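# Move the one filled canister into the yellow bay

## Task

Of four canisters, exactly one holds something. Place that filled canister in the yellow bay so that no part of it sits over or outside the tape. Return the three empty ones to roughly their original spots. At the end all four must be standing upright, not toppled or leaning. Anything that stays in place only because the robot is holding it does not count.

## Robot and tools

The robot is a Hello Robot Stretch 3. It has a two-wheeled base (0.33 m long, 0.34 m wide), a lift that rides up and down a mast, and one telescoping arm that reaches out to the robot's RIGHT side. The arm cannot reach forward, so to move the gripper forward or back you drive the base. The base turns in place about a point midway between the drive wheels, 0.05 m behind its front edge, and it cannot drive sideways. With the arm pulled in and the wrist folded, a turn sweeps a circle of radius 0.28 m. An unfolded, level gripper reaches outside that circle.

Frames: the base frame has its origin on the floor between the drive wheels, with x forward, y to the left and z up. The odometry frame is the base frame as it stood when the scene began. hand_pose is reported in the base frame, at the point where the closed fingertips meet. With all wrist joints at zero, that hand frame has x up, y back along the arm toward the mast, and z toward the robot's rear.

Tool execute_actions: arguments are "actions", a list holding one action or none, and optional "cameras", a list of names from head_camera, nav_camera, wrist_camera, all. If cameras is missing, null or ["all"], you get every camera; [] gives none. An empty actions list only reports state and images. One action may contain:
- "base": exactly one of {"translate_m": d}, a straight drive of d metres measured from where the base last reported itself (forward positive, range -1 to 1), or {"rotate_rad": d}, a turn in place by d radians (left/counter-clockwise positive, range -3.2 to 3.2). Both are offsets, not destinations.
- "joints": absolute targets by name. lift_m 0 to 1.1 (arm height on the mast); arm_m 0 to 0.52 (extension); wrist_yaw_rad -1.345 to 4.42 (0 aims the gripper along the arm, positive swings it toward the front, 3.0 folds it over the base); wrist_pitch_rad -1.57 to 0.451 (0 level, negative tips the fingertips down); wrist_roll_rad -2.911 to 2.911 (0 puts the fingers side by side, level); gripper_m -0.089 to 0.179 (larger is wider; the real fingertip gap is smaller than the value, by about 0.007 when nearly shut and 0.025 when fully open, and is zero below 0.007); head_pan_rad -3.953 to 1.73 (0 forward, positive left, -1.57 looks along the arm); head_tilt_rad -1.53 to 0.419 (negative looks down). Metres and radians throughout.
- "contact_limits": {"arm_m": n}, n from 1 to 100 percent effort; the arm stops (contact_stop) when its effort reaches about n (negative when retracting). Lower is gentler, but too low stops it immediately. The result line contact_limits shows the active, default and maximum values.
The motions in one action begin together and may finish at different times; no action lasts over 15 s. Joints or base left out may keep pushing toward an earlier target. Unknown keys or out-of-range numbers reject the whole call with no motion. If a result reports a stop, the remaining calls of that reply in the scene are skipped.

Tool wait: {"seconds": 0 to 10}; commands nothing and returns state and images. Tool zoom_image: {"camera": name, "region": [x0, y0, x1, y1]} in pixels of that camera's most recent full image, top-left origin, at most 504 by 504. Tool finished_scene: {"scene": number}; ends the scene irreversibly and says whether the task succeeded. Replying with no tool call ends everything.

Reading results: base_status and joint_status tell how each commanded motion ended. "done" for the base means the wheels turned the commanded amount, even if they slipped. "off_target" means it stopped short and may still be pushing. After contact_stop, time_out or torque_fault the old target is dropped; an arm or lift that hit something goes slack until commanded again (a slack lift with a load may sink, and closing fingers on a surface can push it up). on_its_own covers uncommanded joints; "held at" is the held target, not the position. motor_effort is percent of maximum, positive toward larger joint values, with the action's peak in brackets; readings are noisy and biased. Effort at rest outside its normal range suggests pushing or carrying. Positive wheel effort drives forward. base_odometry counts wheel turns only; turned_by_wheels and turned_by_imu give turning since the last result; base_tilt gives lean in degrees (forward and right positive, a few degrees of fixed error). lidar_m lists 12 distances from the base origin, one per 30-degree sector, starting straight ahead and going counter-clockwise (4th left, 7th behind, 10th right), in a plane 0.17 m up; "-" means nothing seen; it misses clear objects and low things, and the robot's own parts can block sectors 5, 6, 9, 10. wrist_depth_mm and head_depth_mm are 7x7 grids of median depth in mm (head image arrives sideways).

Cameras: head_camera and nav_camera move with head pan and tilt; wrist_camera rides on the gripper. Calibration data are given in OpenCV form and may be slightly off.

Speed: the base is fast only when stowed (lift_m under 0.30, arm_m under 0.03, wrist_yaw_rad over 2.54); otherwise 0.10 m/s and 0.63 rad/s.

Gripping: close to a value below the object's width; to let go, open at least 0.02 past where the fingers made contact. Neither the reading nor "done" proves a grasp. Squeezing too hard triggers a stall guard that weakens the grip.

Cautions: fold or unfold the wrist only with lift_m between 0.32 and 0.95, wrist_pitch_rad -0.4 and roll near 0; once folded the lift may go down to 0.25. With yaw below -0.4 keep pitch at -0.5 or lower. Pushing on something rigid with the gripper above roughly 0.45 m, a second push after a contact stop, or driving while gripping or snagged can tip the robot; if it leans, back off in small steps, free the gripper, and lower the lift to about 0.2. The base, wrist and head have no contact stop; a wrist servo strained too long shuts off for 10 s. Avoid drops, slips, slams, hard hits and knocking canisters over. The world keeps running while you compose replies, and the robot holds its last command meanwhile.

Each tool is called as a command line: name --argument value for each argument, lists and objects as JSON in quotes; but a table of rows of numbers goes row by row, as --pt "numbers of a row", without its own name.

## Session

execute_actions --actions '[]'

Scene clock: 0.00 s.
base_odometry: x=+0.000 y=+0.000 heading=+0.000 (m, m, rad; odometry frame)
turned_by_wheels: +0.000 (rad since the last result)
turned_by_imu: +0.000 (rad since the last result)
base_tilt: forward=+0.3 right=+0.3 (deg)
lidar_m: 1.04 2.09 1.25 1.13 2.42 0.83 0.83 1.68 1.68 0.83 1.72 1.74
head_depth_mm: 1636 2528 2591 2553 2554 1837 1830 / 1778 2697 2834 2813 2804 2763 2568 / 1848 2694 3038 2993 2967 2972 2552 / 1845 2721 2796 2758 2719 2724 2576 / 1859 2536 2554 2536 2515 2477 2415 / 1850 2356 2351 2339 2304 2288 2255 / 1849 2193 2181 2164 2141 2128 2107
base_status: not commanded
joint_positions: lift_m=+0.529 arm_m=-0.003 wrist_yaw_rad=+2.831 wrist_pitch_rad=-0.632 wrist_roll_rad=+0.015 gripper_m=+0.037 head_pan_rad=-0.010 head_tilt_rad=-0.004
joint_status: not commanded
motor_effort: left_wheel=+0 right_wheel=+0 lift_m=+33 arm_m=-1 wrist_yaw_rad=+0 wrist_pitch_rad=+4 wrist_roll_rad=+1 gripper_m=-1 head_pan_rad=+0 head_tilt_rad=+1 (%)
hand_pose: x=+0.0375 y=+0.0410 z=+0.4964 quat_wxyz=(+0.322, +0.702, +0.111, +0.625) (m; base frame)
wrist_depth_mm: - - - - - - - / - - - - - - - / - - - - - - - / 848 883 867 890 891 885 881 / 753 - 784 764 772 763 789 / 666 675 - 670 703 684 695 / 601 610 - 611 607 618 624
pictures: head_camera (sideways: a quarter turn clockwise sets it upright), nav_camera (sideways: a quarter turn counterclockwise sets it upright), wrist_camera
Images, in order (width x height): head_camera 896x504, nav_camera 672x504, wrist_camera 644x364.

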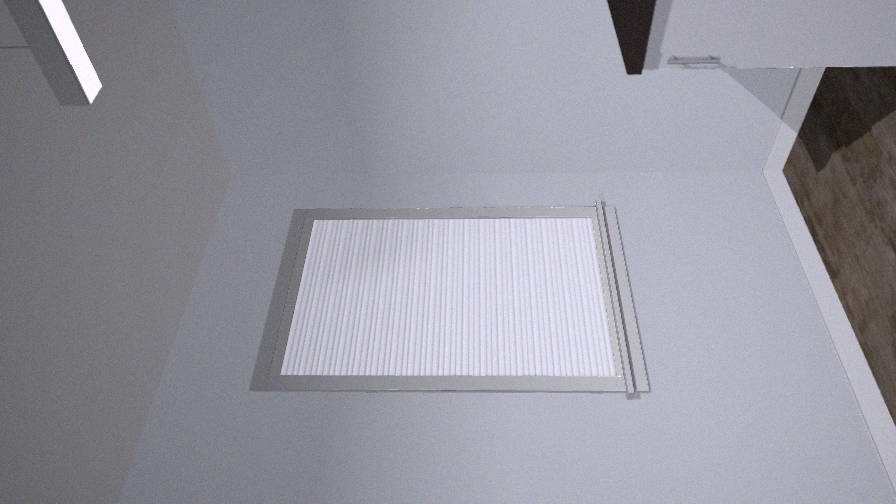

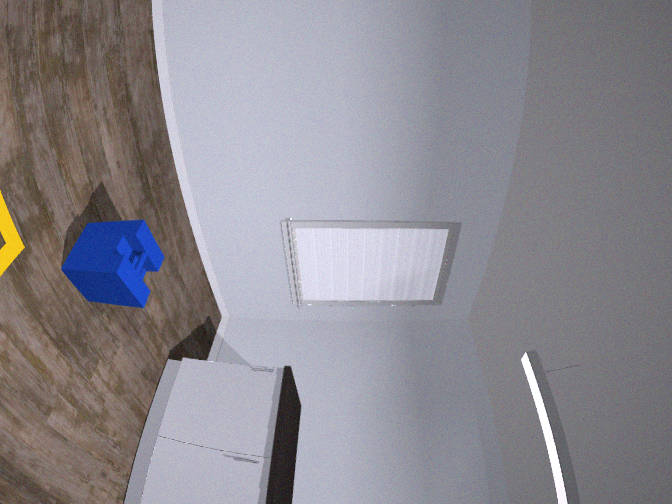

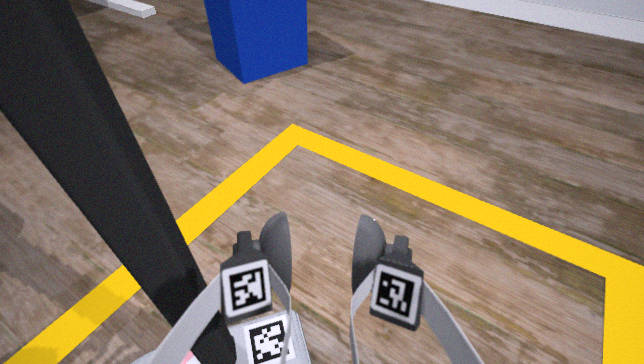

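execute_actions --actions '[{"joints":{"head_tilt_rad":-1.0,"head_pan_rad":-0.8}}]' --cameras '["head_camera","nav_camera"]'

execute_actions --actions '[{"joints":{"head_pan_rad":-2.6}}]' --cameras '["head_camera","nav_camera"]'

execute_actions --actions '[{"joints":{"head_pan_rad":1.5}}]' --cameras '["head_camera","nav_camera"]'

Scene clock: 7.83 s.
base_odometry: x=+0.000 y=+0.000 heading=+0.000 (m, m, rad; odometry frame)
turned_by_wheels: +0.000 (rad since the last result)
turned_by_imu: -0.001 (rad since the last result)
base_tilt: forward=+0.3 right=+0.4 (deg)
lidar_m: 1.04 2.09 1.25 1.13 2.42 0.83 0.83 1.68 1.69 0.83 1.72 1.73
head_depth_mm: 1598 1856 1854 1594 1385 1254 1148 / 1608 1865 1853 1588 1400 1252 - / 1599 1875 1841 1586 1393 1247 1135 / 1617 1894 1837 1579 1394 1243 1123 / 1623 1897 1819 1585 1391 1242 1121 / 1631 1985 1828 1569 1386 1240 1118 / 1642 1980 1814 1568 1383 1233 1115
base_status: not commanded
joint_positions: lift_m=+0.529 arm_m=-0.003 wrist_yaw_rad=+2.831 wrist_pitch_rad=-0.632 wrist_roll_rad=+0.015 gripper_m=+0.037 head_pan_rad=-0.793 head_tilt_rad=-0.987
joint_status: all done
motor_effort: left_wheel=+0(0) right_wheel=-1(0) lift_m=+32(32) arm_m=-1(1) wrist_yaw_rad=+0(0) wrist_pitch_rad=+4(4) wrist_roll_rad=+1(1) gripper_m=-1(1) head_pan_rad=-4(42) head_tilt_rad=-4(28) (%)
hand_pose: x=+0.0375 y=+0.0410 z=+0.4964 quat_wxyz=(+0.322, +0.702, +0.111, +0.625) (m; base frame)
wrist_depth_mm: - - - - - - - / - - - - - - - / - - - - - - - / 862 877 869 887 865 887 880 / 760 - 765 776 780 783 799 / 667 680 - 675 693 689 676 / 612 612 - 621 598 616 620
pictures: head_camera (sideways: a quarter turn clockwise sets it upright), nav_camera (sideways: a quarter turn counterclockwise sets it upright)
camera_calibration (this result's frames):
head_camera: T_world_to_cam=[[-0.573438, 0.567782, -0.590587, 0.789568], [0.712742, 0.701198, -0.0179231, 0.0221826], [0.403942, -0.431213, -0.806775, 1.00679], [0, 0, 0, 1]] pos_world=[0.0302729, -0.0297154, 1.27896]
nav_camera: T_world_to_cam=[[0.611497, -0.61327, 0.499971, -0.612461], [-0.691614, -0.721226, -0.0387746, 0.100862], [0.384371, -0.322076, -0.865174, 1.07339], [0, 0, 0, 1]] pos_world=[0.0316956, 0.0428537, 1.23879]
Images, in order (width x height): head_camera 896x504, nav_camera 672x504.

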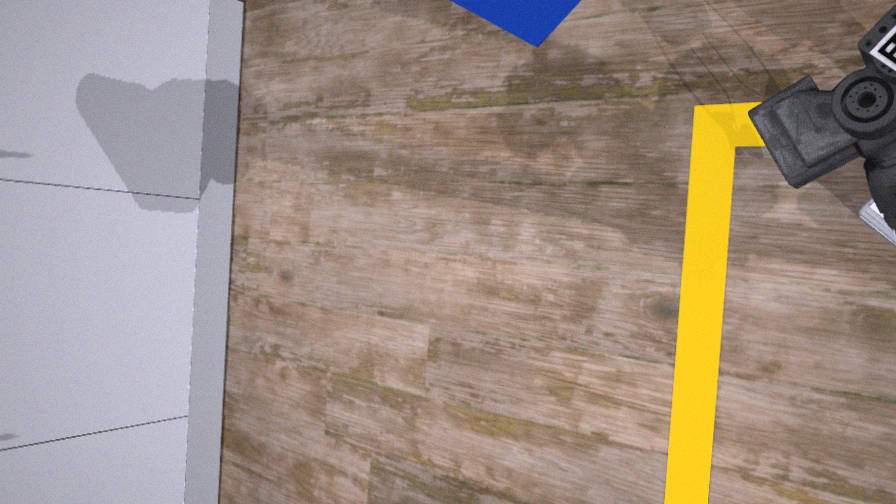

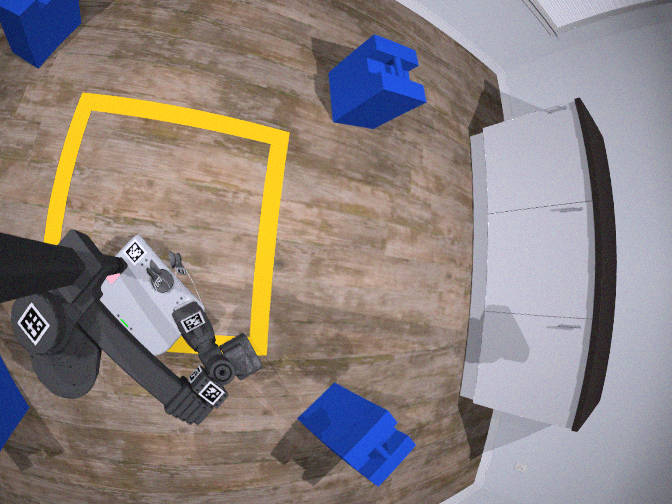

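Scene clock: 9.27 s.
base_odometry: x=+0.000 y=+0.000 heading=+0.000 (m, m, rad; odometry frame)
turned_by_wheels: +0.000 (rad since the last result)
turned_by_imu: +0.000 (rad since the last result)
base_tilt: forward=+0.3 right=+0.3 (deg)
lidar_m: 1.04 2.09 1.25 1.13 2.42 0.83 0.83 1.68 1.69 0.83 1.72 1.73
head_depth_mm: 1685 1991 1859 1594 1404 1297 - / 1658 1949 1843 1588 1397 1285 - / 1627 1911 1831 1596 1400 1246 - / 1607 1876 1820 1576 1391 1247 - / 1571 1847 1817 1573 1389 1271 - / 1555 1805 1811 1567 1388 1264 - / 1528 1768 1809 1562 1381 1235 1143
base_status: not commanded
joint_positions: lift_m=+0.529 arm_m=-0.003 wrist_yaw_rad=+2.831 wrist_pitch_rad=-0.632 wrist_roll_rad=+0.015 gripper_m=+0.037 head_pan_rad=-2.593 head_tilt_rad=-0.988
joint_status: all done
motor_effort: left_wheel=+0(0) right_wheel=-1(0) lift_m=+31(33) arm_m=-1(1) wrist_yaw_rad=+0(0) wrist_pitch_rad=+4(4) wrist_roll_rad=+1(1) gripper_m=+0(1) head_pan_rad=-4(47) head_tilt_rad=-4(4) (%)
hand_pose: x=+0.0375 y=+0.0410 z=+0.4964 quat_wxyz=(+0.322, +0.702, +0.111, +0.625) (m; base frame)
wrist_depth_mm: - - - - - - - / - - - - - - - / - - - - - - - / 855 884 874 866 911 862 901 / 765 - 771 767 780 773 773 / 661 665 - 669 699 677 686 / 597 604 - 614 595 617 624
pictures: head_camera (sideways: a quarter turn clockwise sets it upright), nav_camera (sideways: a quarter turn counterclockwise sets it upright)
camera_calibration (this result's frames):
head_camera: T_world_to_cam=[[0.683412, 0.429558, -0.590278, 0.7815], [0.52093, -0.853411, -0.0179234, 0.023353], [-0.511449, -0.295245, -0.807001, 1.01267], [0, 0, 0, 1]] pos_world=[-0.0283228, -0.0167847, 1.27895]
nav_camera: T_world_to_cam=[[-0.736327, -0.45627, 0.49964, -0.603808], [-0.545217, 0.837398, -0.0387854, 0.099983], [-0.400701, -0.300971, -0.865364, 1.07843], [0, 0, 0, 1]] pos_world=[0.0420383, -0.03465, 1.2388]
Images, in order (width x height): head_camera 896x504, nav_camera 672x504.

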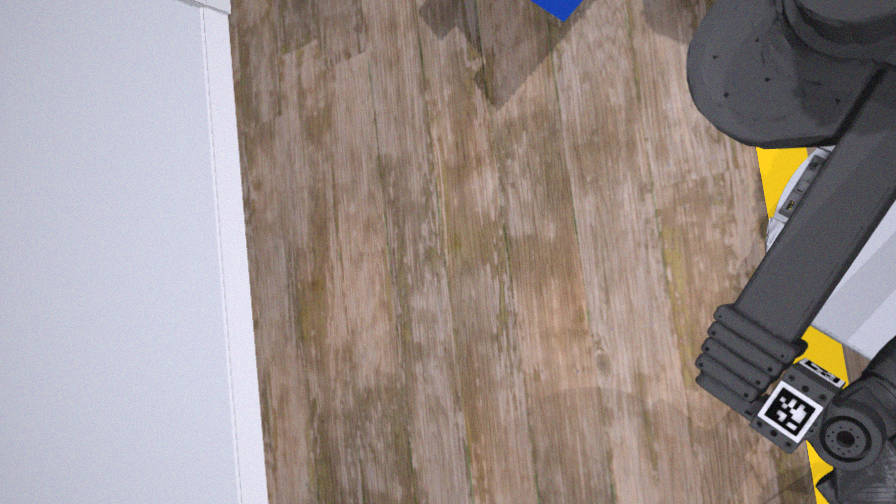

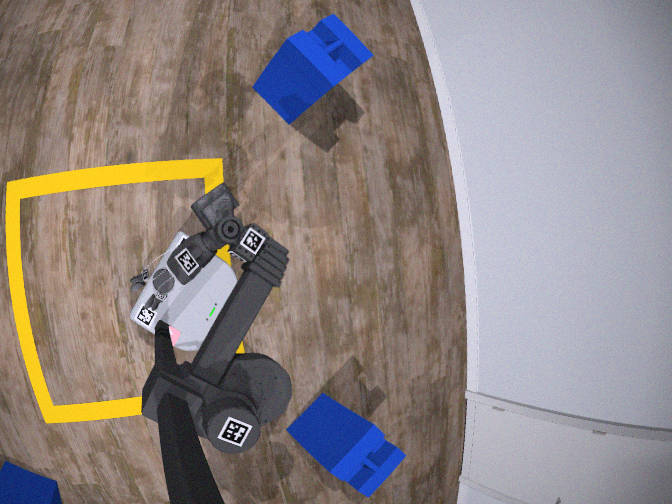

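Scene clock: 11.73 s.
base_odometry: x=+0.000 y=+0.000 heading=+0.000 (m, m, rad; odometry frame)
turned_by_wheels: +0.000 (rad since the last result)
turned_by_imu: +0.000 (rad since the last result)
base_tilt: forward=+0.2 right=+0.3 (deg)
lidar_m: 1.04 2.09 1.26 1.13 2.41 0.83 0.83 1.68 1.69 0.84 1.72 1.73
head_depth_mm: 2129 2196 1852 1603 1408 1258 1127 / 2289 2196 1844 1596 1400 1247 1131 / 2456 2174 1625 1587 1399 1244 1124 / 2593 2159 1503 1586 1397 1247 1137 / 2666 2161 1741 1577 1392 1242 1151 / 2553 2145 1808 1569 1385 1269 - / 2451 2140 1813 1567 1399 - -
base_status: not commanded
joint_positions: lift_m=+0.529 arm_m=-0.003 wrist_yaw_rad=+2.831 wrist_pitch_rad=-0.632 wrist_roll_rad=+0.015 gripper_m=+0.037 head_pan_rad=+1.493 head_tilt_rad=-0.988
joint_status: all done
motor_effort: left_wheel=+0(0) right_wheel=+0(0) lift_m=+32(31) arm_m=-1(1) wrist_yaw_rad=+0(0) wrist_pitch_rad=+4(4) wrist_roll_rad=+1(1) gripper_m=-1(1) head_pan_rad=+4(46) head_tilt_rad=-4(3) (%)
hand_pose: x=+0.0375 y=+0.0410 z=+0.4964 quat_wxyz=(+0.322, +0.702, +0.111, +0.625) (m; base frame)
wrist_depth_mm: - - - - - - - / - - - - - - - / - - - - - - - / 835 902 883 876 868 877 905 / 743 - 777 768 769 785 775 / 666 663 - 683 689 688 689 / 612 604 - 608 594 619 622
pictures: head_camera (sideways: a quarter turn clockwise sets it upright), nav_camera (sideways: a quarter turn counterclockwise sets it upright)
camera_calibration (this result's frames):
head_camera: T_world_to_cam=[[-0.05301, -0.805458, -0.590278, 0.785992], [-0.996735, 0.0787338, -0.0179234, 0.0326108], [0.0609114, 0.5874, -0.807001, 1.00918], [0, 0, 0, 1]] pos_world=[0.0126994, 0.0377241, 1.27895]
nav_camera: T_world_to_cam=[[0.062418, 0.863981, 0.49964, -0.60868], [0.998012, -0.0496715, -0.0387854, 0.0905693], [-0.00869201, 0.501068, -0.865364, 1.07604], [0, 0, 0, 1]] pos_world=[-0.0430437, -0.00877928, 1.2388]
Images, in order (width x height): head_camera 896x504, nav_camera 672x504.

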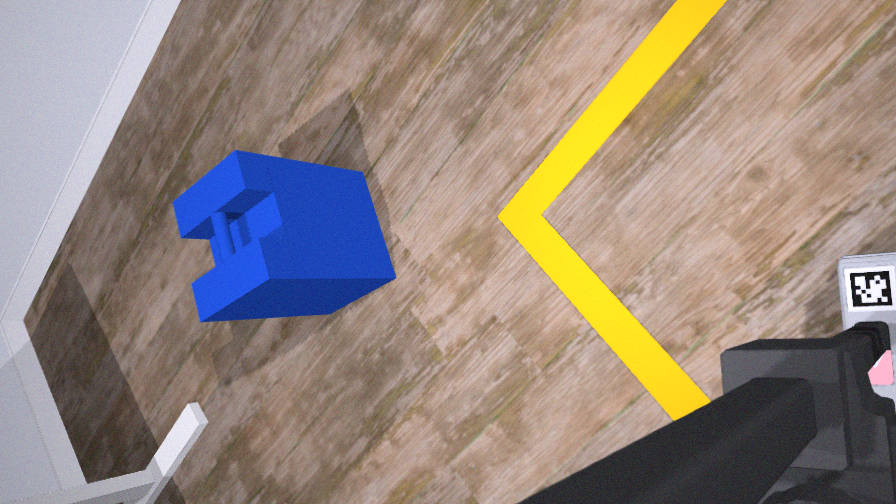

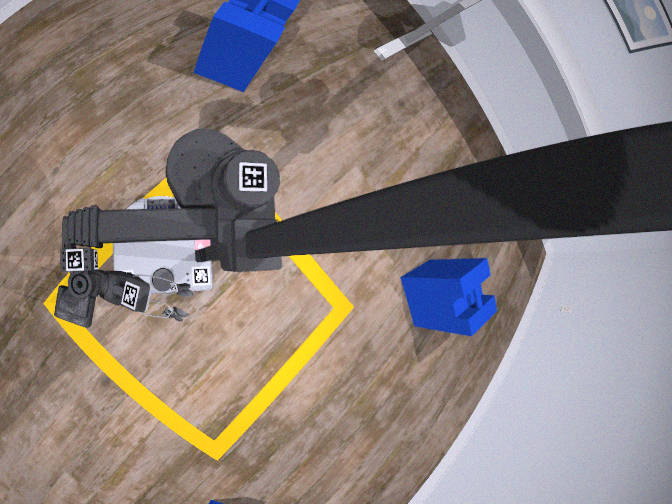

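execute_actions --actions '[{"base":{"rotate_rad":1.45},"joints":{"wrist_pitch_rad":-0.4,"head_pan_rad":0,"head_tilt_rad":-0.9,"lift_m":0.8}}]' --cameras '[]'

execute_actions --actions '[{"base":{"translate_m":0.68},"joints":{"wrist_yaw_rad":0}}]' --cameras '[]'

execute_actions --actions '[{"base":{"rotate_rad":1.57},"joints":{"wrist_pitch_rad":-1.57,"wrist_roll_rad":1.57,"gripper_m":0.12,"head_pan_rad":-1.57,"head_tilt_rad":-1.1,"lift_m":0.9,"arm_m":0.2}}]'

Scene clock: 51.53 s.
base_odometry: x=+0.000 y=+0.000 heading=+1.450 (m, m, rad; odometry frame)
turned_by_wheels: +1.450 (rad since the last result)
turned_by_imu: +1.467 (rad since the last result)
base_tilt: forward=+0.3 right=+0.3 (deg)
lidar_m: 1.13 2.20 0.83 0.83 1.68 1.68 0.84 0.87 1.73 1.04 1.18 2.09
head_depth_mm: 2032 2241 2055 1721 1473 1291 1154 / 2172 2365 2034 1718 1474 1284 1145 / 2350 2484 1633 1678 1466 1288 1143 / 2572 2511 1505 1623 1460 1278 1138 / 2818 2501 1646 1658 1462 1278 1142 / 2718 2498 2025 1682 1451 1275 1141 / 2490 2475 1996 1687 1448 1273 1133
base_status: done
joint_positions: lift_m=+0.800 arm_m=-0.003 wrist_yaw_rad=+2.831 wrist_pitch_rad=-0.422 wrist_roll_rad=+0.015 gripper_m=+0.037 head_pan_rad=+0.007 head_tilt_rad=-0.902
joint_status: all done
motor_effort: left_wheel=-3(8) right_wheel=+2(6) lift_m=+35(36) arm_m=-1(1) wrist_yaw_rad=+0(1) wrist_pitch_rad=+7(8) wrist_roll_rad=+1(1) gripper_m=+0(0) head_pan_rad=-3(43) head_tilt_rad=+0(9) (%)
hand_pose: x=+0.0471 y=+0.0710 z=+0.8117 quat_wxyz=(+0.254, +0.711, +0.038, +0.655) (m; base frame)
wrist_depth_mm: - - - - - - - / - - - - - - - / - - - - - - - / - - - - - - - / - - - - - - - / - - - - - - - / 942 - 986 968 968 - -
pictures: none
No camera images: the call's "cameras" was empty. Leave "cameras" out to get every camera's image.

Scene clock: 59.77 s.
base_odometry: x=+0.082 y=+0.675 heading=+1.450 (m, m, rad; odometry frame)
turned_by_wheels: +0.000 (rad since the last result)
turned_by_imu: -0.001 (rad since the last result)
base_tilt: forward=+0.2 right=+0.3 (deg)
lidar_m: 0.45 1.58 1.63 2.22 1.05 2.17 1.51 2.19 1.16 1.22 1.59 0.56
head_depth_mm: 1548 1710 1889 1708 1468 1293 1150 / 1647 1854 1992 1709 1469 1289 1151 / 1800 2023 2035 1701 1061 1237 1145 / 1955 2231 2022 1694 1080 1162 1142 / 2152 2391 2013 1690 1040 1215 1143 / 2180 2353 2005 1683 1457 1275 1138 / 1997 2231 2004 1680 1452 1274 1132
base_status: done
joint_positions: lift_m=+0.800 arm_m=-0.003 wrist_yaw_rad=+0.002 wrist_pitch_rad=-0.422 wrist_roll_rad=+0.015 gripper_m=+0.037 head_pan_rad=+0.007 head_tilt_rad=-0.902
joint_status: all done
motor_effort: left_wheel=-3(7) right_wheel=+1(6) lift_m=+34(35) arm_m=-1(1) wrist_yaw_rad=-1(1) wrist_pitch_rad=+7(7) wrist_roll_rad=+1(1) gripper_m=-1(0) head_pan_rad=-4(3) head_tilt_rad=+1(1) (%)
hand_pose: x=-0.0211 y=-0.3661 z=+0.8117 quat_wxyz=(+0.687, +0.148, -0.696, -0.149) (m; base frame)
wrist_depth_mm: - - - - - - - / - - - - - - - / - - - - - - - / - - - - - - - / - - - - - - - / - - - - - - - / 948 947 950 950 978 - -
pictures: none
No camera images: the call's "cameras" was empty. Leave "cameras" out to get every camera's image.

Scene clock: 63.23 s.
base_odometry: x=+0.082 y=+0.675 heading=+3.020 (m, m, rad; odometry frame)
turned_by_wheels: +1.570 (rad since the last result)
turned_by_imu: +1.589 (rad since the last result)
base_tilt: forward=+0.2 right=+0.3 (deg)
lidar_m: 2.22 0.92 2.17 1.51 2.19 1.16 1.22 1.60 0.56 0.45 1.58 1.63
head_depth_mm: - - 1686 1488 1339 1225 1120 / - - 1618 1485 1342 1218 1139 / - - 1615 1080 1315 1228 - / 2095 1906 - 1064 1275 1219 - / 2153 1877 1649 1058 1298 1207 1109 / 2175 1874 1647 1462 1323 1204 1105 / 2088 1873 1640 1458 1317 1204 1102
base_status: done
joint_positions: lift_m=+0.900 arm_m=+0.200 wrist_yaw_rad=+0.000 wrist_pitch_rad=-1.561 wrist_roll_rad=+1.565 gripper_m=+0.120 head_pan_rad=-1.563 head_tilt_rad=-1.087
joint_status: all done
motor_effort: left_wheel=-2(10) right_wheel=+2(6) lift_m=+34(35) arm_m=+4(5) wrist_yaw_rad=+0(1) wrist_pitch_rad=-3(7) wrist_roll_rad=+3(3) gripper_m=+0(92) head_pan_rad=-3(44) head_tilt_rad=-4(16) (%)
hand_pose: x=-0.0216 y=-0.3228 z=+0.7821 quat_wxyz=(+0.002, +0.002, -0.710, -0.704) (m; base frame)
wrist_depth_mm: 889 870 859 845 880 855 852 / 894 538 742 879 873 - 878 / 949 560 618 933 901 - 847 / 975 636 572 941 927 951 908 / - 579 975 971 934 943 958 / - - - - - 927 938 / - - - - - - -
pictures: head_camera (sideways: a quarter turn clockwise sets it upright), nav_camera (sideways: a quarter turn counterclockwise sets it upright), wrist_camera
camera_calibration (this result's frames):
head_camera: T_world_to_cam=[[-0.016449, 0.86153, -0.507441, 0.677853], [0.999803, 0.00853786, -0.0179138, 0.020417], [-0.0111008, -0.507635, -0.861501, 1.08046], [0, 0, 0, 1]] pos_world=[0.00273101, -0.0356842, 1.27515]
nav_camera: T_world_to_cam=[[0.0120083, -0.911377, 0.411397, -0.493432], [-0.998635, -0.031844, -0.0413956, 0.106142], [0.0508275, -0.410339, -0.910516, 1.13434], [0, 0, 0, 1]] pos_world=[0.0542666, 0.0191409, 1.24022]
wrist_camera: T_world_to_cam=[[-0.0404711, 0.998535, -0.0359084, 0.351716], [0.982503, 0.0463086, 0.180397, -0.0696534], [0.181795, -0.0279793, -0.982938, 0.929823], [0, 0, 0, 1]] pos_world=[-0.0863686, -0.32196, 0.939153]
Images, in order (width x height): head_camera 896x504, nav_camera 672x504, wrist_camera 644x364.

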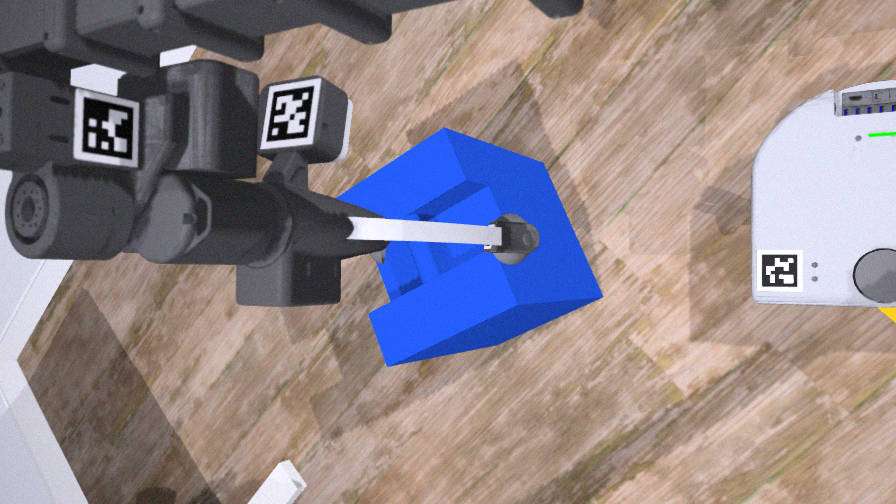

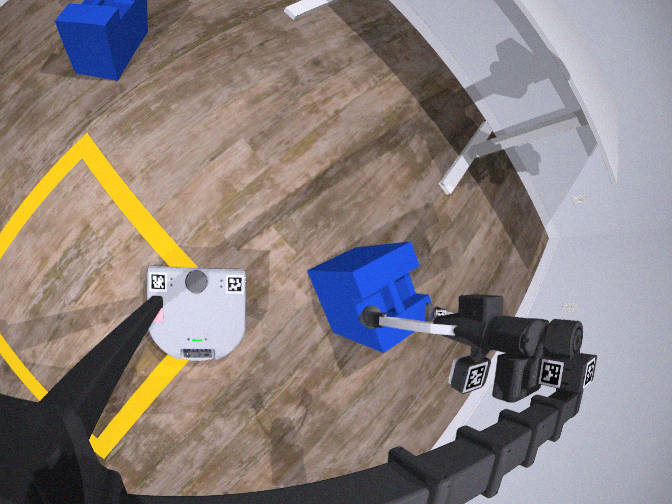

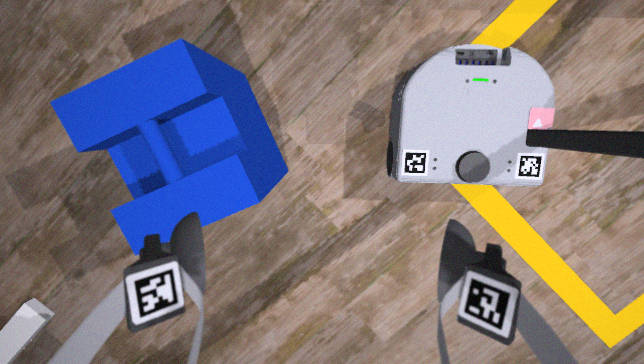

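execute_actions --actions '[{"joints":{"arm_m":0.49,"wrist_roll_rad":1.12,"gripper_m":0.09,"lift_m":0.66}}]' --cameras '["wrist_camera","head_camera"]'

Scene clock: 75.80 s.
base_odometry: x=+0.082 y=+0.675 heading=+3.020 (m, m, rad; odometry frame)
turned_by_wheels: +0.000 (rad since the last result)
turned_by_imu: -0.001 (rad since the last result)
base_tilt: forward=+0.3 right=+0.3 (deg)
lidar_m: 2.23 0.92 2.18 1.51 2.19 1.16 1.22 1.59 0.56 0.45 1.58 1.62
head_depth_mm: 1657 1837 1684 1500 1345 1221 - / 1793 1894 1699 - - - - / 1912 - 1668 1075 1313 1227 - / 2092 1927 1620 1082 1284 1225 - / 2167 1879 1650 1059 1296 1214 1109 / 2188 1882 1638 1471 1320 1200 1108 / 2074 1869 1645 1463 1326 1204 1103
base_status: not commanded
joint_positions: lift_m=+0.660 arm_m=+0.490 wrist_yaw_rad=+0.000 wrist_pitch_rad=-1.562 wrist_roll_rad=+1.125 gripper_m=+0.090 head_pan_rad=-1.563 head_tilt_rad=-1.087
joint_status: all done
motor_effort: left_wheel=-2(2) right_wheel=+1(1) lift_m=+29(30) arm_m=+5(5) wrist_yaw_rad=+0(1) wrist_pitch_rad=-3(3) wrist_roll_rad=-3(2) gripper_m=+0(93) head_pan_rad=-4(3) head_tilt_rad=-4(5) (%)
hand_pose: x=-0.0216 y=-0.6124 z=+0.5424 quat_wxyz=(+0.157, +0.155, -0.692, -0.687) (m; base frame)
wrist_depth_mm: 663 660 299 297 292 645 624 / 685 692 302 299 297 638 654 / 689 686 379 310 305 676 656 / 720 703 397 382 389 680 678 / 740 726 377 326 389 703 - / 740 738 337 333 329 737 - / 779 772 766 767 731 746 734
pictures: head_camera (sideways: a quarter turn clockwise sets it upright), wrist_camera
camera_calibration (this result's frames):
head_camera: T_world_to_cam=[[-0.016449, 0.86153, -0.507441, 0.677853], [0.999803, 0.00853786, -0.0179138, 0.020417], [-0.0111008, -0.507635, -0.861501, 1.08046], [0, 0, 0, 1]] pos_world=[0.00273101, -0.0356842, 1.27515]
wrist_camera: T_world_to_cam=[[-0.461802, 0.886372, -0.0329308, 0.552857], [0.870076, 0.459901, 0.177368, 0.239561], [0.172359, 0.0532566, -0.983593, 0.735998], [0, 0, 0, 1]] pos_world=[-0.0799824, -0.639408, 0.699638]
Images, in order (width x height): head_camera 896x504, wrist_camera 644x364.

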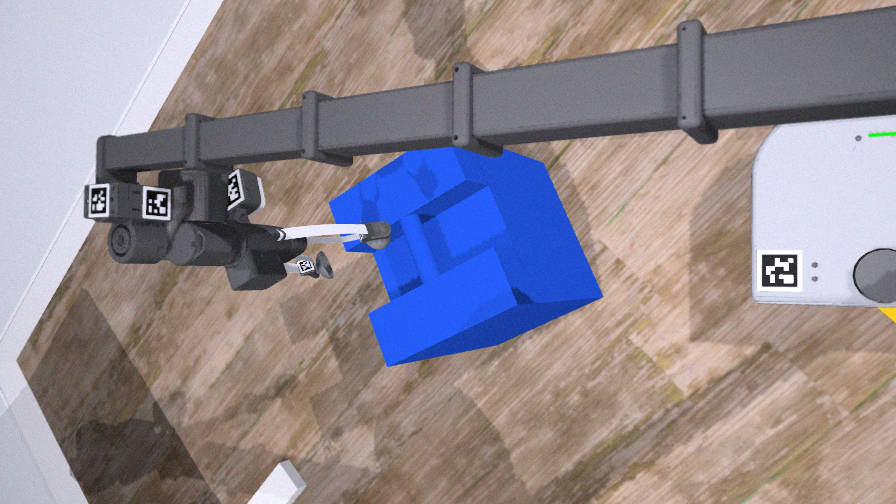

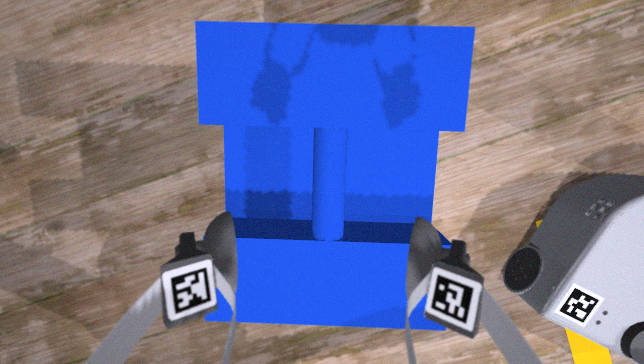

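execute_actions --actions '[{"joints":{"lift_m":0.485}}]' --cameras '["wrist_camera"]'

execute_actions --actions '[{"joints":{"gripper_m":-0.04}}]' --cameras '[]'

execute_actions --actions '[{"joints":{"lift_m":0.53}}]' --cameras '["wrist_camera","head_camera"]'

Scene clock: 86.23 s.
base_odometry: x=+0.082 y=+0.675 heading=+3.020 (m, m, rad; odometry frame)
turned_by_wheels: +0.000 (rad since the last result)
turned_by_imu: -0.001 (rad since the last result)
base_tilt: forward=+0.3 right=+0.2 (deg)
lidar_m: 2.22 0.92 2.18 1.51 2.19 1.16 1.22 1.59 0.56 0.45 1.58 1.63
head_depth_mm: 1662 1838 1676 1496 1348 1222 1118 / 1785 1889 1667 1486 1338 1229 1131 / 1944 1921 - 1085 1301 1223 - / 2084 1890 1682 1064 1282 1217 - / 2166 1888 1658 1058 1290 1211 1110 / 2169 1877 1640 1471 1329 1201 1105 / 2075 1872 1632 1457 1314 1197 1103
base_status: not commanded
joint_positions: lift_m=+0.485 arm_m=+0.490 wrist_yaw_rad=+0.000 wrist_pitch_rad=-1.562 wrist_roll_rad=+1.125 gripper_m=+0.090 head_pan_rad=-1.563 head_tilt_rad=-1.087
joint_status: all done
motor_effort: left_wheel=-2(3) right_wheel=+2(1) lift_m=+29(33) arm_m=+5(5) wrist_yaw_rad=+1(1) wrist_pitch_rad=-3(3) wrist_roll_rad=-3(3) gripper_m=+0(0) head_pan_rad=-3(4) head_tilt_rad=-4(4) (%)
hand_pose: x=-0.0216 y=-0.6124 z=+0.3674 quat_wxyz=(+0.157, +0.155, -0.692, -0.687) (m; base frame)
wrist_depth_mm: 133 131 130 130 129 128 127 / 136 135 134 133 132 131 131 / 529 211 208 136 136 134 133 / 534 528 214 143 210 210 512 / 535 541 220 148 215 217 522 / 567 560 222 152 221 537 547 / 583 173 175 156 179 181 -
pictures: wrist_camera
camera_calibration (this result's frames):
wrist_camera: T_world_to_cam=[[-0.461802, 0.886372, -0.0329308, 0.547097], [0.870075, 0.459901, 0.177368, 0.270601], [0.172359, 0.0532567, -0.983593, 0.563882], [0, 0, 0, 1]] pos_world=[-0.0799824, -0.639411, 0.524651]
Images, in order (width x height): wrist_camera 644x364.

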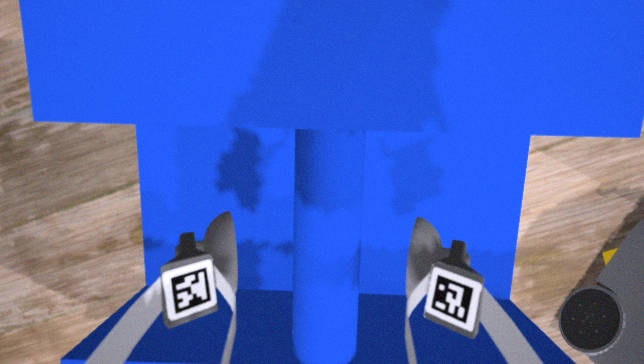

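Scene clock: 88.03 s.
base_odometry: x=+0.082 y=+0.675 heading=+3.020 (m, m, rad; odometry frame)
turned_by_wheels: +0.000 (rad since the last result)
turned_by_imu: +0.000 (rad since the last result)
base_tilt: forward=+0.2 right=+0.4 (deg)
lidar_m: 2.22 0.92 2.17 1.52 2.18 1.17 1.21 1.59 0.56 0.45 1.58 1.62
head_depth_mm: 1657 1842 1675 1493 1340 1217 1120 / 1792 1893 1672 1486 1340 1228 1131 / 1949 1901 - 1084 1300 1223 - / 2091 1893 1678 1073 1276 1220 - / 2155 1886 1650 1057 1296 1208 1108 / 2170 1871 1641 1472 1324 1203 1105 / 2073 1877 1634 1457 1319 1202 1104
base_status: not commanded
joint_positions: lift_m=+0.485 arm_m=+0.490 wrist_yaw_rad=+0.000 wrist_pitch_rad=-1.567 wrist_roll_rad=+1.125 gripper_m=-0.039 head_pan_rad=-1.563 head_tilt_rad=-1.087
joint_status: all done
motor_effort: left_wheel=-3(3) right_wheel=+3(4) lift_m=+31(32) arm_m=+5(5) wrist_yaw_rad=+1(0) wrist_pitch_rad=-1(3) wrist_roll_rad=-3(3) gripper_m=-30(100) head_pan_rad=-4(3) head_tilt_rad=-5(4) (%)
hand_pose: x=-0.0216 y=-0.6113 z=+0.3674 quat_wxyz=(+0.157, +0.156, -0.691, -0.688) (m; base frame)
wrist_depth_mm: 131 131 130 129 128 128 127 / 135 134 133 133 132 131 130 / 518 209 209 136 135 134 134 / 540 217 215 143 211 213 519 / 548 536 219 145 216 221 535 / 558 228 224 150 222 224 549 / 572 173 173 157 172 182 -
pictures: none
No camera images: the call's "cameras" was empty. Leave "cameras" out to get every camera's image.

Scene clock: 89.80 s.
base_odometry: x=+0.082 y=+0.675 heading=+3.020 (m, m, rad; odometry frame)
turned_by_wheels: +0.000 (rad since the last result)
turned_by_imu: +0.000 (rad since the last result)
base_tilt: forward=+0.2 right=+0.3 (deg)
lidar_m: 2.21 0.92 2.17 1.51 2.19 1.17 1.22 1.60 0.56 0.45 1.58 1.62
head_depth_mm: 1649 1847 1674 1495 1338 1222 1118 / 1791 1902 1676 1490 1337 1238 - / 1956 1935 - 1082 1297 1229 - / 2085 1930 1588 1082 1275 1221 - / 2161 1885 1660 1057 1294 1208 1113 / 2169 1866 1649 1471 1323 1205 1103 / 2082 1864 1640 1461 1317 1201 1105
base_status: not commanded
joint_positions: lift_m=+0.530 arm_m=+0.490 wrist_yaw_rad=+0.000 wrist_pitch_rad=-1.570 wrist_roll_rad=+1.125 gripper_m=-0.036 head_pan_rad=-1.563 head_tilt_rad=-1.087
joint_status: all done
motor_effort: left_wheel=-2(3) right_wheel=+2(4) lift_m=+35(43) arm_m=+5(5) wrist_yaw_rad=+0(0) wrist_pitch_rad=+0(2) wrist_roll_rad=-3(3) gripper_m=-15(30) head_pan_rad=-2(3) head_tilt_rad=-5(5) (%)
hand_pose: x=-0.0216 y=-0.6105 z=+0.4123 quat_wxyz=(+0.157, +0.156, -0.690, -0.690) (m; base frame)
wrist_depth_mm: 535 174 172 172 170 170 523 / 545 178 176 176 175 174 526 / 564 564 253 182 250 178 542 / 577 576 258 191 257 561 566 / 597 586 265 261 264 573 576 / 611 604 230 - 236 582 - / 629 204 202 200 199 200 -
pictures: head_camera (sideways: a quarter turn clockwise sets it upright), wrist_camera
camera_calibration (this result's frames):
head_camera: T_world_to_cam=[[-0.0164496, 0.861615, -0.507297, 0.677665], [0.999803, 0.00854074, -0.0179136, 0.0204168], [-0.0111019, -0.507491, -0.861585, 1.08057], [0, 0, 0, 1]] pos_world=[0.00273098, -0.0356797, 1.27515]
wrist_camera: T_world_to_cam=[[-0.461876, 0.886552, -0.0263925, 0.544331], [0.870037, 0.458653, 0.180755, 0.259613], [0.172354, 0.0605239, -0.983174, 0.612232], [0, 0, 0, 1]] pos_world=[-0.0799799, -0.638705, 0.56937]
Images, in order (width x height): head_camera 896x504, wrist_camera 644x364.

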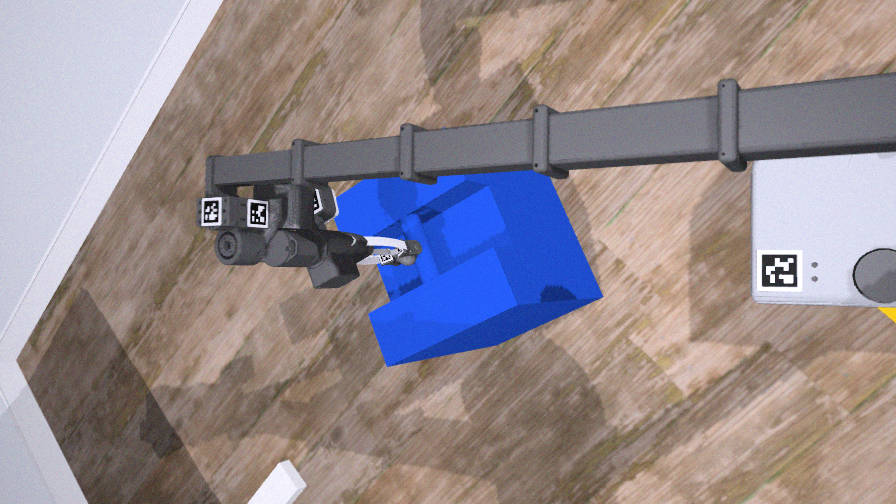

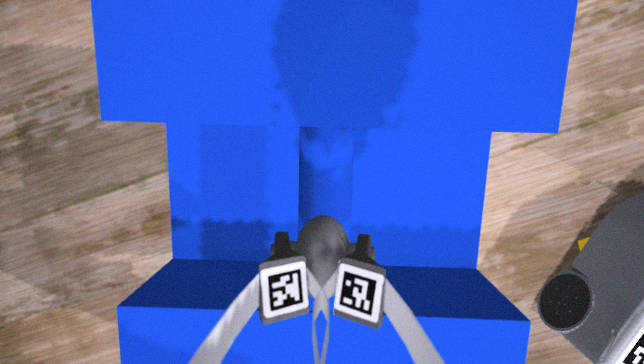

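execute_actions --actions '[{"joints":{"gripper_m":0.09}}]' --cameras '[]'

execute_actions --actions '[{"joints":{"lift_m":0.455}}]' --cameras '[]'

execute_actions --actions '[{"joints":{"gripper_m":-0.05}}]' --cameras '[]'

execute_actions --actions '[{"joints":{"lift_m":0.5}}]' --cameras '["wrist_camera","head_camera"]'

Scene clock: 101.77 s.
base_odometry: x=+0.082 y=+0.675 heading=+3.020 (m, m, rad; odometry frame)
turned_by_wheels: +0.000 (rad since the last result)
turned_by_imu: -0.001 (rad since the last result)
base_tilt: forward=+0.3 right=+0.3 (deg)
lidar_m: 2.22 0.92 2.17 1.52 2.19 1.16 1.22 1.59 0.56 0.45 1.58 1.62
head_depth_mm: 1655 1846 1680 1495 1340 1222 1117 / 1786 1886 1667 1490 1342 1236 - / 1963 1922 - 1083 1299 1234 - / 2078 1932 1588 1082 1277 1218 - / 2171 1890 1651 1059 1289 1209 1108 / 2181 1878 1647 1469 1323 1207 1105 / 2068 1862 1640 1472 1323 1199 1107
base_status: not commanded
joint_positions: lift_m=+0.530 arm_m=+0.490 wrist_yaw_rad=+0.000 wrist_pitch_rad=-1.570 wrist_roll_rad=+1.125 gripper_m=+0.090 head_pan_rad=-1.563 head_tilt_rad=-1.087
joint_status: all done
motor_effort: left_wheel=-2(2) right_wheel=+2(1) lift_m=+34(35) arm_m=+4(4) wrist_yaw_rad=+0(0) wrist_pitch_rad=+0(0) wrist_roll_rad=-3(3) gripper_m=-1(93) head_pan_rad=-3(3) head_tilt_rad=-4(4) (%)
hand_pose: x=-0.0216 y=-0.6105 z=+0.4123 quat_wxyz=(+0.157, +0.156, -0.690, -0.690) (m; base frame)
wrist_depth_mm: 529 173 173 172 170 169 519 / 550 178 176 177 175 174 532 / 558 561 252 182 251 179 548 / 573 575 261 191 257 550 563 / 599 586 266 199 262 581 576 / 608 607 228 205 235 594 - / 627 204 201 201 199 201 -
pictures: none
No camera images: the call's "cameras" was empty. Leave "cameras" out to get every camera's image.

Scene clock: 103.27 s.
base_odometry: x=+0.082 y=+0.675 heading=+3.020 (m, m, rad; odometry frame)
turned_by_wheels: +0.000 (rad since the last result)
turned_by_imu: +0.000 (rad since the last result)
base_tilt: forward=+0.2 right=+0.3 (deg)
lidar_m: 2.22 0.92 2.17 1.52 2.19 1.16 1.21 1.60 0.56 0.45 1.57 1.63
head_depth_mm: 1657 1842 1669 1492 1347 1221 1116 / 1799 1901 1675 1484 1342 1218 1131 / 1964 1891 1653 1085 1296 1222 - / 2094 1891 1697 1064 1274 1218 - / 2168 1883 1657 1057 1294 1213 1107 / 2191 1872 1639 1466 1324 1206 1103 / 2069 1873 1642 1460 1322 1202 1100
base_status: not commanded
joint_positions: lift_m=+0.455 arm_m=+0.490 wrist_yaw_rad=+0.000 wrist_pitch_rad=-1.570 wrist_roll_rad=+1.125 gripper_m=+0.090 head_pan_rad=-1.563 head_tilt_rad=-1.087
joint_status: all done
motor_effort: left_wheel=-3(2) right_wheel=+1(2) lift_m=+29(29) arm_m=+4(4) wrist_yaw_rad=+0(0) wrist_pitch_rad=+0(0) wrist_roll_rad=-3(3) gripper_m=+0(0) head_pan_rad=-3(3) head_tilt_rad=-5(5) (%)
hand_pose: x=-0.0216 y=-0.6106 z=+0.3376 quat_wxyz=(+0.157, +0.156, -0.690, -0.690) (m; base frame)
wrist_depth_mm: 103 103 102 101 101 101 100 / 105 105 105 104 104 103 102 / 490 180 178 107 106 106 105 / 505 184 184 111 181 181 490 / 517 191 189 115 186 185 504 / 527 198 193 118 192 191 506 / 552 173 173 121 177 179 -
pictures: none
No camera images: the call's "cameras" was empty. Leave "cameras" out to get every camera's image.

Scene clock: 105.17 s.
base_odometry: x=+0.082 y=+0.675 heading=+3.020 (m, m, rad; odometry frame)
turned_by_wheels: +0.000 (rad since the last result)
turned_by_imu: +0.000 (rad since the last result)
base_tilt: forward=+0.2 right=+0.4 (deg)
lidar_m: 2.22 0.92 2.17 1.51 2.19 1.16 1.21 1.59 0.56 0.45 1.58 1.62
head_depth_mm: 1653 1833 1675 1491 1343 1223 1122 / 1787 1906 1668 1488 1344 1219 1132 / 1959 1889 1658 1084 1294 1222 - / 2084 1888 1696 1067 1276 1217 - / 2170 1877 1657 1059 1293 1209 1111 / 2180 1882 1651 1473 1325 1209 1106 / 2085 1864 1636 1463 1318 1200 1104
base_status: not commanded
joint_positions: lift_m=+0.455 arm_m=+0.490 wrist_yaw_rad=+0.000 wrist_pitch_rad=-1.572 wrist_roll_rad=+1.125 gripper_m=-0.048 head_pan_rad=-1.563 head_tilt_rad=-1.087
joint_status: all done
motor_effort: left_wheel=-2(2) right_wheel=+2(2) lift_m=+26(29) arm_m=+4(4) wrist_yaw_rad=+0(0) wrist_pitch_rad=+1(0) wrist_roll_rad=-3(3) gripper_m=-33(100) head_pan_rad=-3(3) head_tilt_rad=-4(4) (%)
hand_pose: x=-0.0216 y=-0.6100 z=+0.3377 quat_wxyz=(+0.156, +0.156, -0.689, -0.690) (m; base frame)
wrist_depth_mm: 104 104 103 102 102 101 101 / 107 106 106 105 105 104 104 / 484 181 181 109 107 107 106 / 503 187 185 113 183 180 487 / 518 190 190 116 187 187 494 / 528 197 194 119 192 193 512 / 539 172 173 123 170 180 -
pictures: none
No camera images: the call's "cameras" was empty. Leave "cameras" out to get every camera's image.

Scene clock: 106.57 s.
base_odometry: x=+0.082 y=+0.675 heading=+3.020 (m, m, rad; odometry frame)
turned_by_wheels: +0.000 (rad since the last result)
turned_by_imu: +0.000 (rad since the last result)
base_tilt: forward=+0.2 right=+0.4 (deg)
lidar_m: 2.21 0.92 2.17 1.51 2.18 1.16 1.22 1.60 0.56 0.45 1.58 1.62
head_depth_mm: 1657 1839 1673 1496 1341 1222 1119 / 1801 1894 1677 1484 1341 1222 1133 / 1961 1892 1670 1083 1298 1220 - / 2083 1885 1688 1070 1277 1217 - / 2146 1884 1649 1058 1297 1210 1106 / 2180 1883 1644 1466 1325 1206 1108 / 2068 1867 1638 1457 1323 1198 1101
base_status: not commanded
joint_positions: lift_m=+0.459 arm_m=+0.490 wrist_yaw_rad=+0.000 wrist_pitch_rad=-1.568 wrist_roll_rad=+1.125 gripper_m=-0.041 head_pan_rad=-1.563 head_tilt_rad=-1.087
joint_status: lift_m contact_stop (moved +0.004 of +0.045)
on_its_own: gripper_m is held at -0.043, not at your -0.050, by its stall guard, which is still easing; lift_m is slack since a contact_stop, until your next command for it (your +0.500 is given up)
motor_effort: left_wheel=-2(4) right_wheel=+2(5) lift_m=+32(66) arm_m=+4(4) wrist_yaw_rad=+0(1) wrist_pitch_rad=-1(5) wrist_roll_rad=-3(3) gripper_m=-29(33) head_pan_rad=-3(3) head_tilt_rad=-4(5) (%)
hand_pose: x=-0.0216 y=-0.6109 z=+0.3414 quat_wxyz=(+0.157, +0.156, -0.690, -0.689) (m; base frame)
wrist_depth_mm: 106 106 105 105 104 104 103 / 109 108 108 107 107 106 106 / 495 183 182 110 109 109 108 / 500 189 187 115 185 184 498 / 526 195 191 119 190 189 502 / 533 199 197 121 194 195 513 / 543 173 167 125 170 180 -
pictures: head_camera (sideways: a quarter turn clockwise sets it upright), wrist_camera
camera_calibration (this result's frames):
head_camera: T_world_to_cam=[[-0.0164237, 0.861654, -0.507231, 0.67758], [0.999803, 0.0085117, -0.0179135, 0.0204167], [-0.0111178, -0.507426, -0.861624, 1.08062], [0, 0, 0, 1]] pos_world=[0.00272988, -0.0356776, 1.27514]
wrist_camera: T_world_to_cam=[[-0.461886, 0.886506, -0.0277165, 0.543226], [0.870032, 0.458933, 0.18007, 0.273024], [0.172353, 0.0590575, -0.983263, 0.541612], [0, 0, 0, 1]] pos_world=[-0.0799797, -0.638859, 0.49844]
Images, in order (width x height): head_camera 896x504, wrist_camera 644x364.

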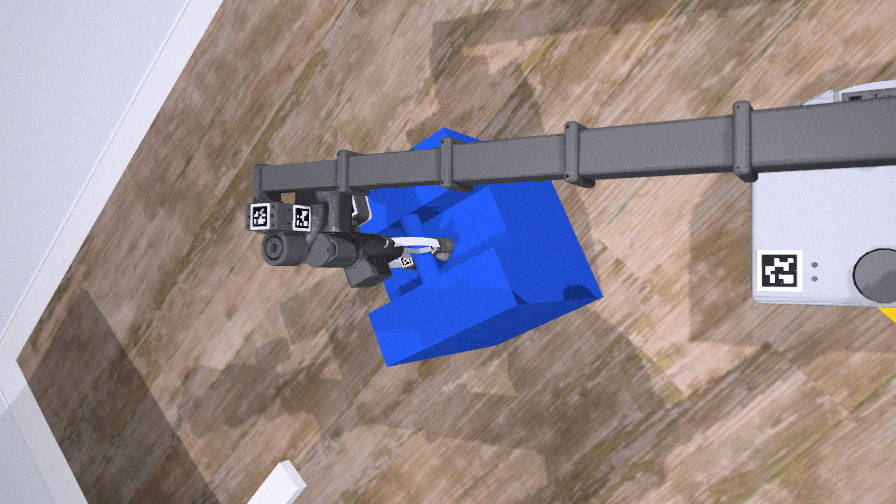

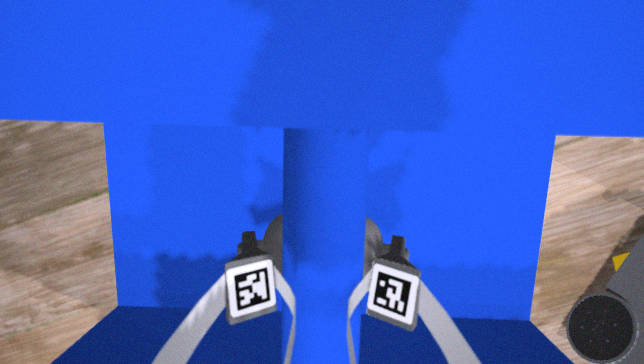

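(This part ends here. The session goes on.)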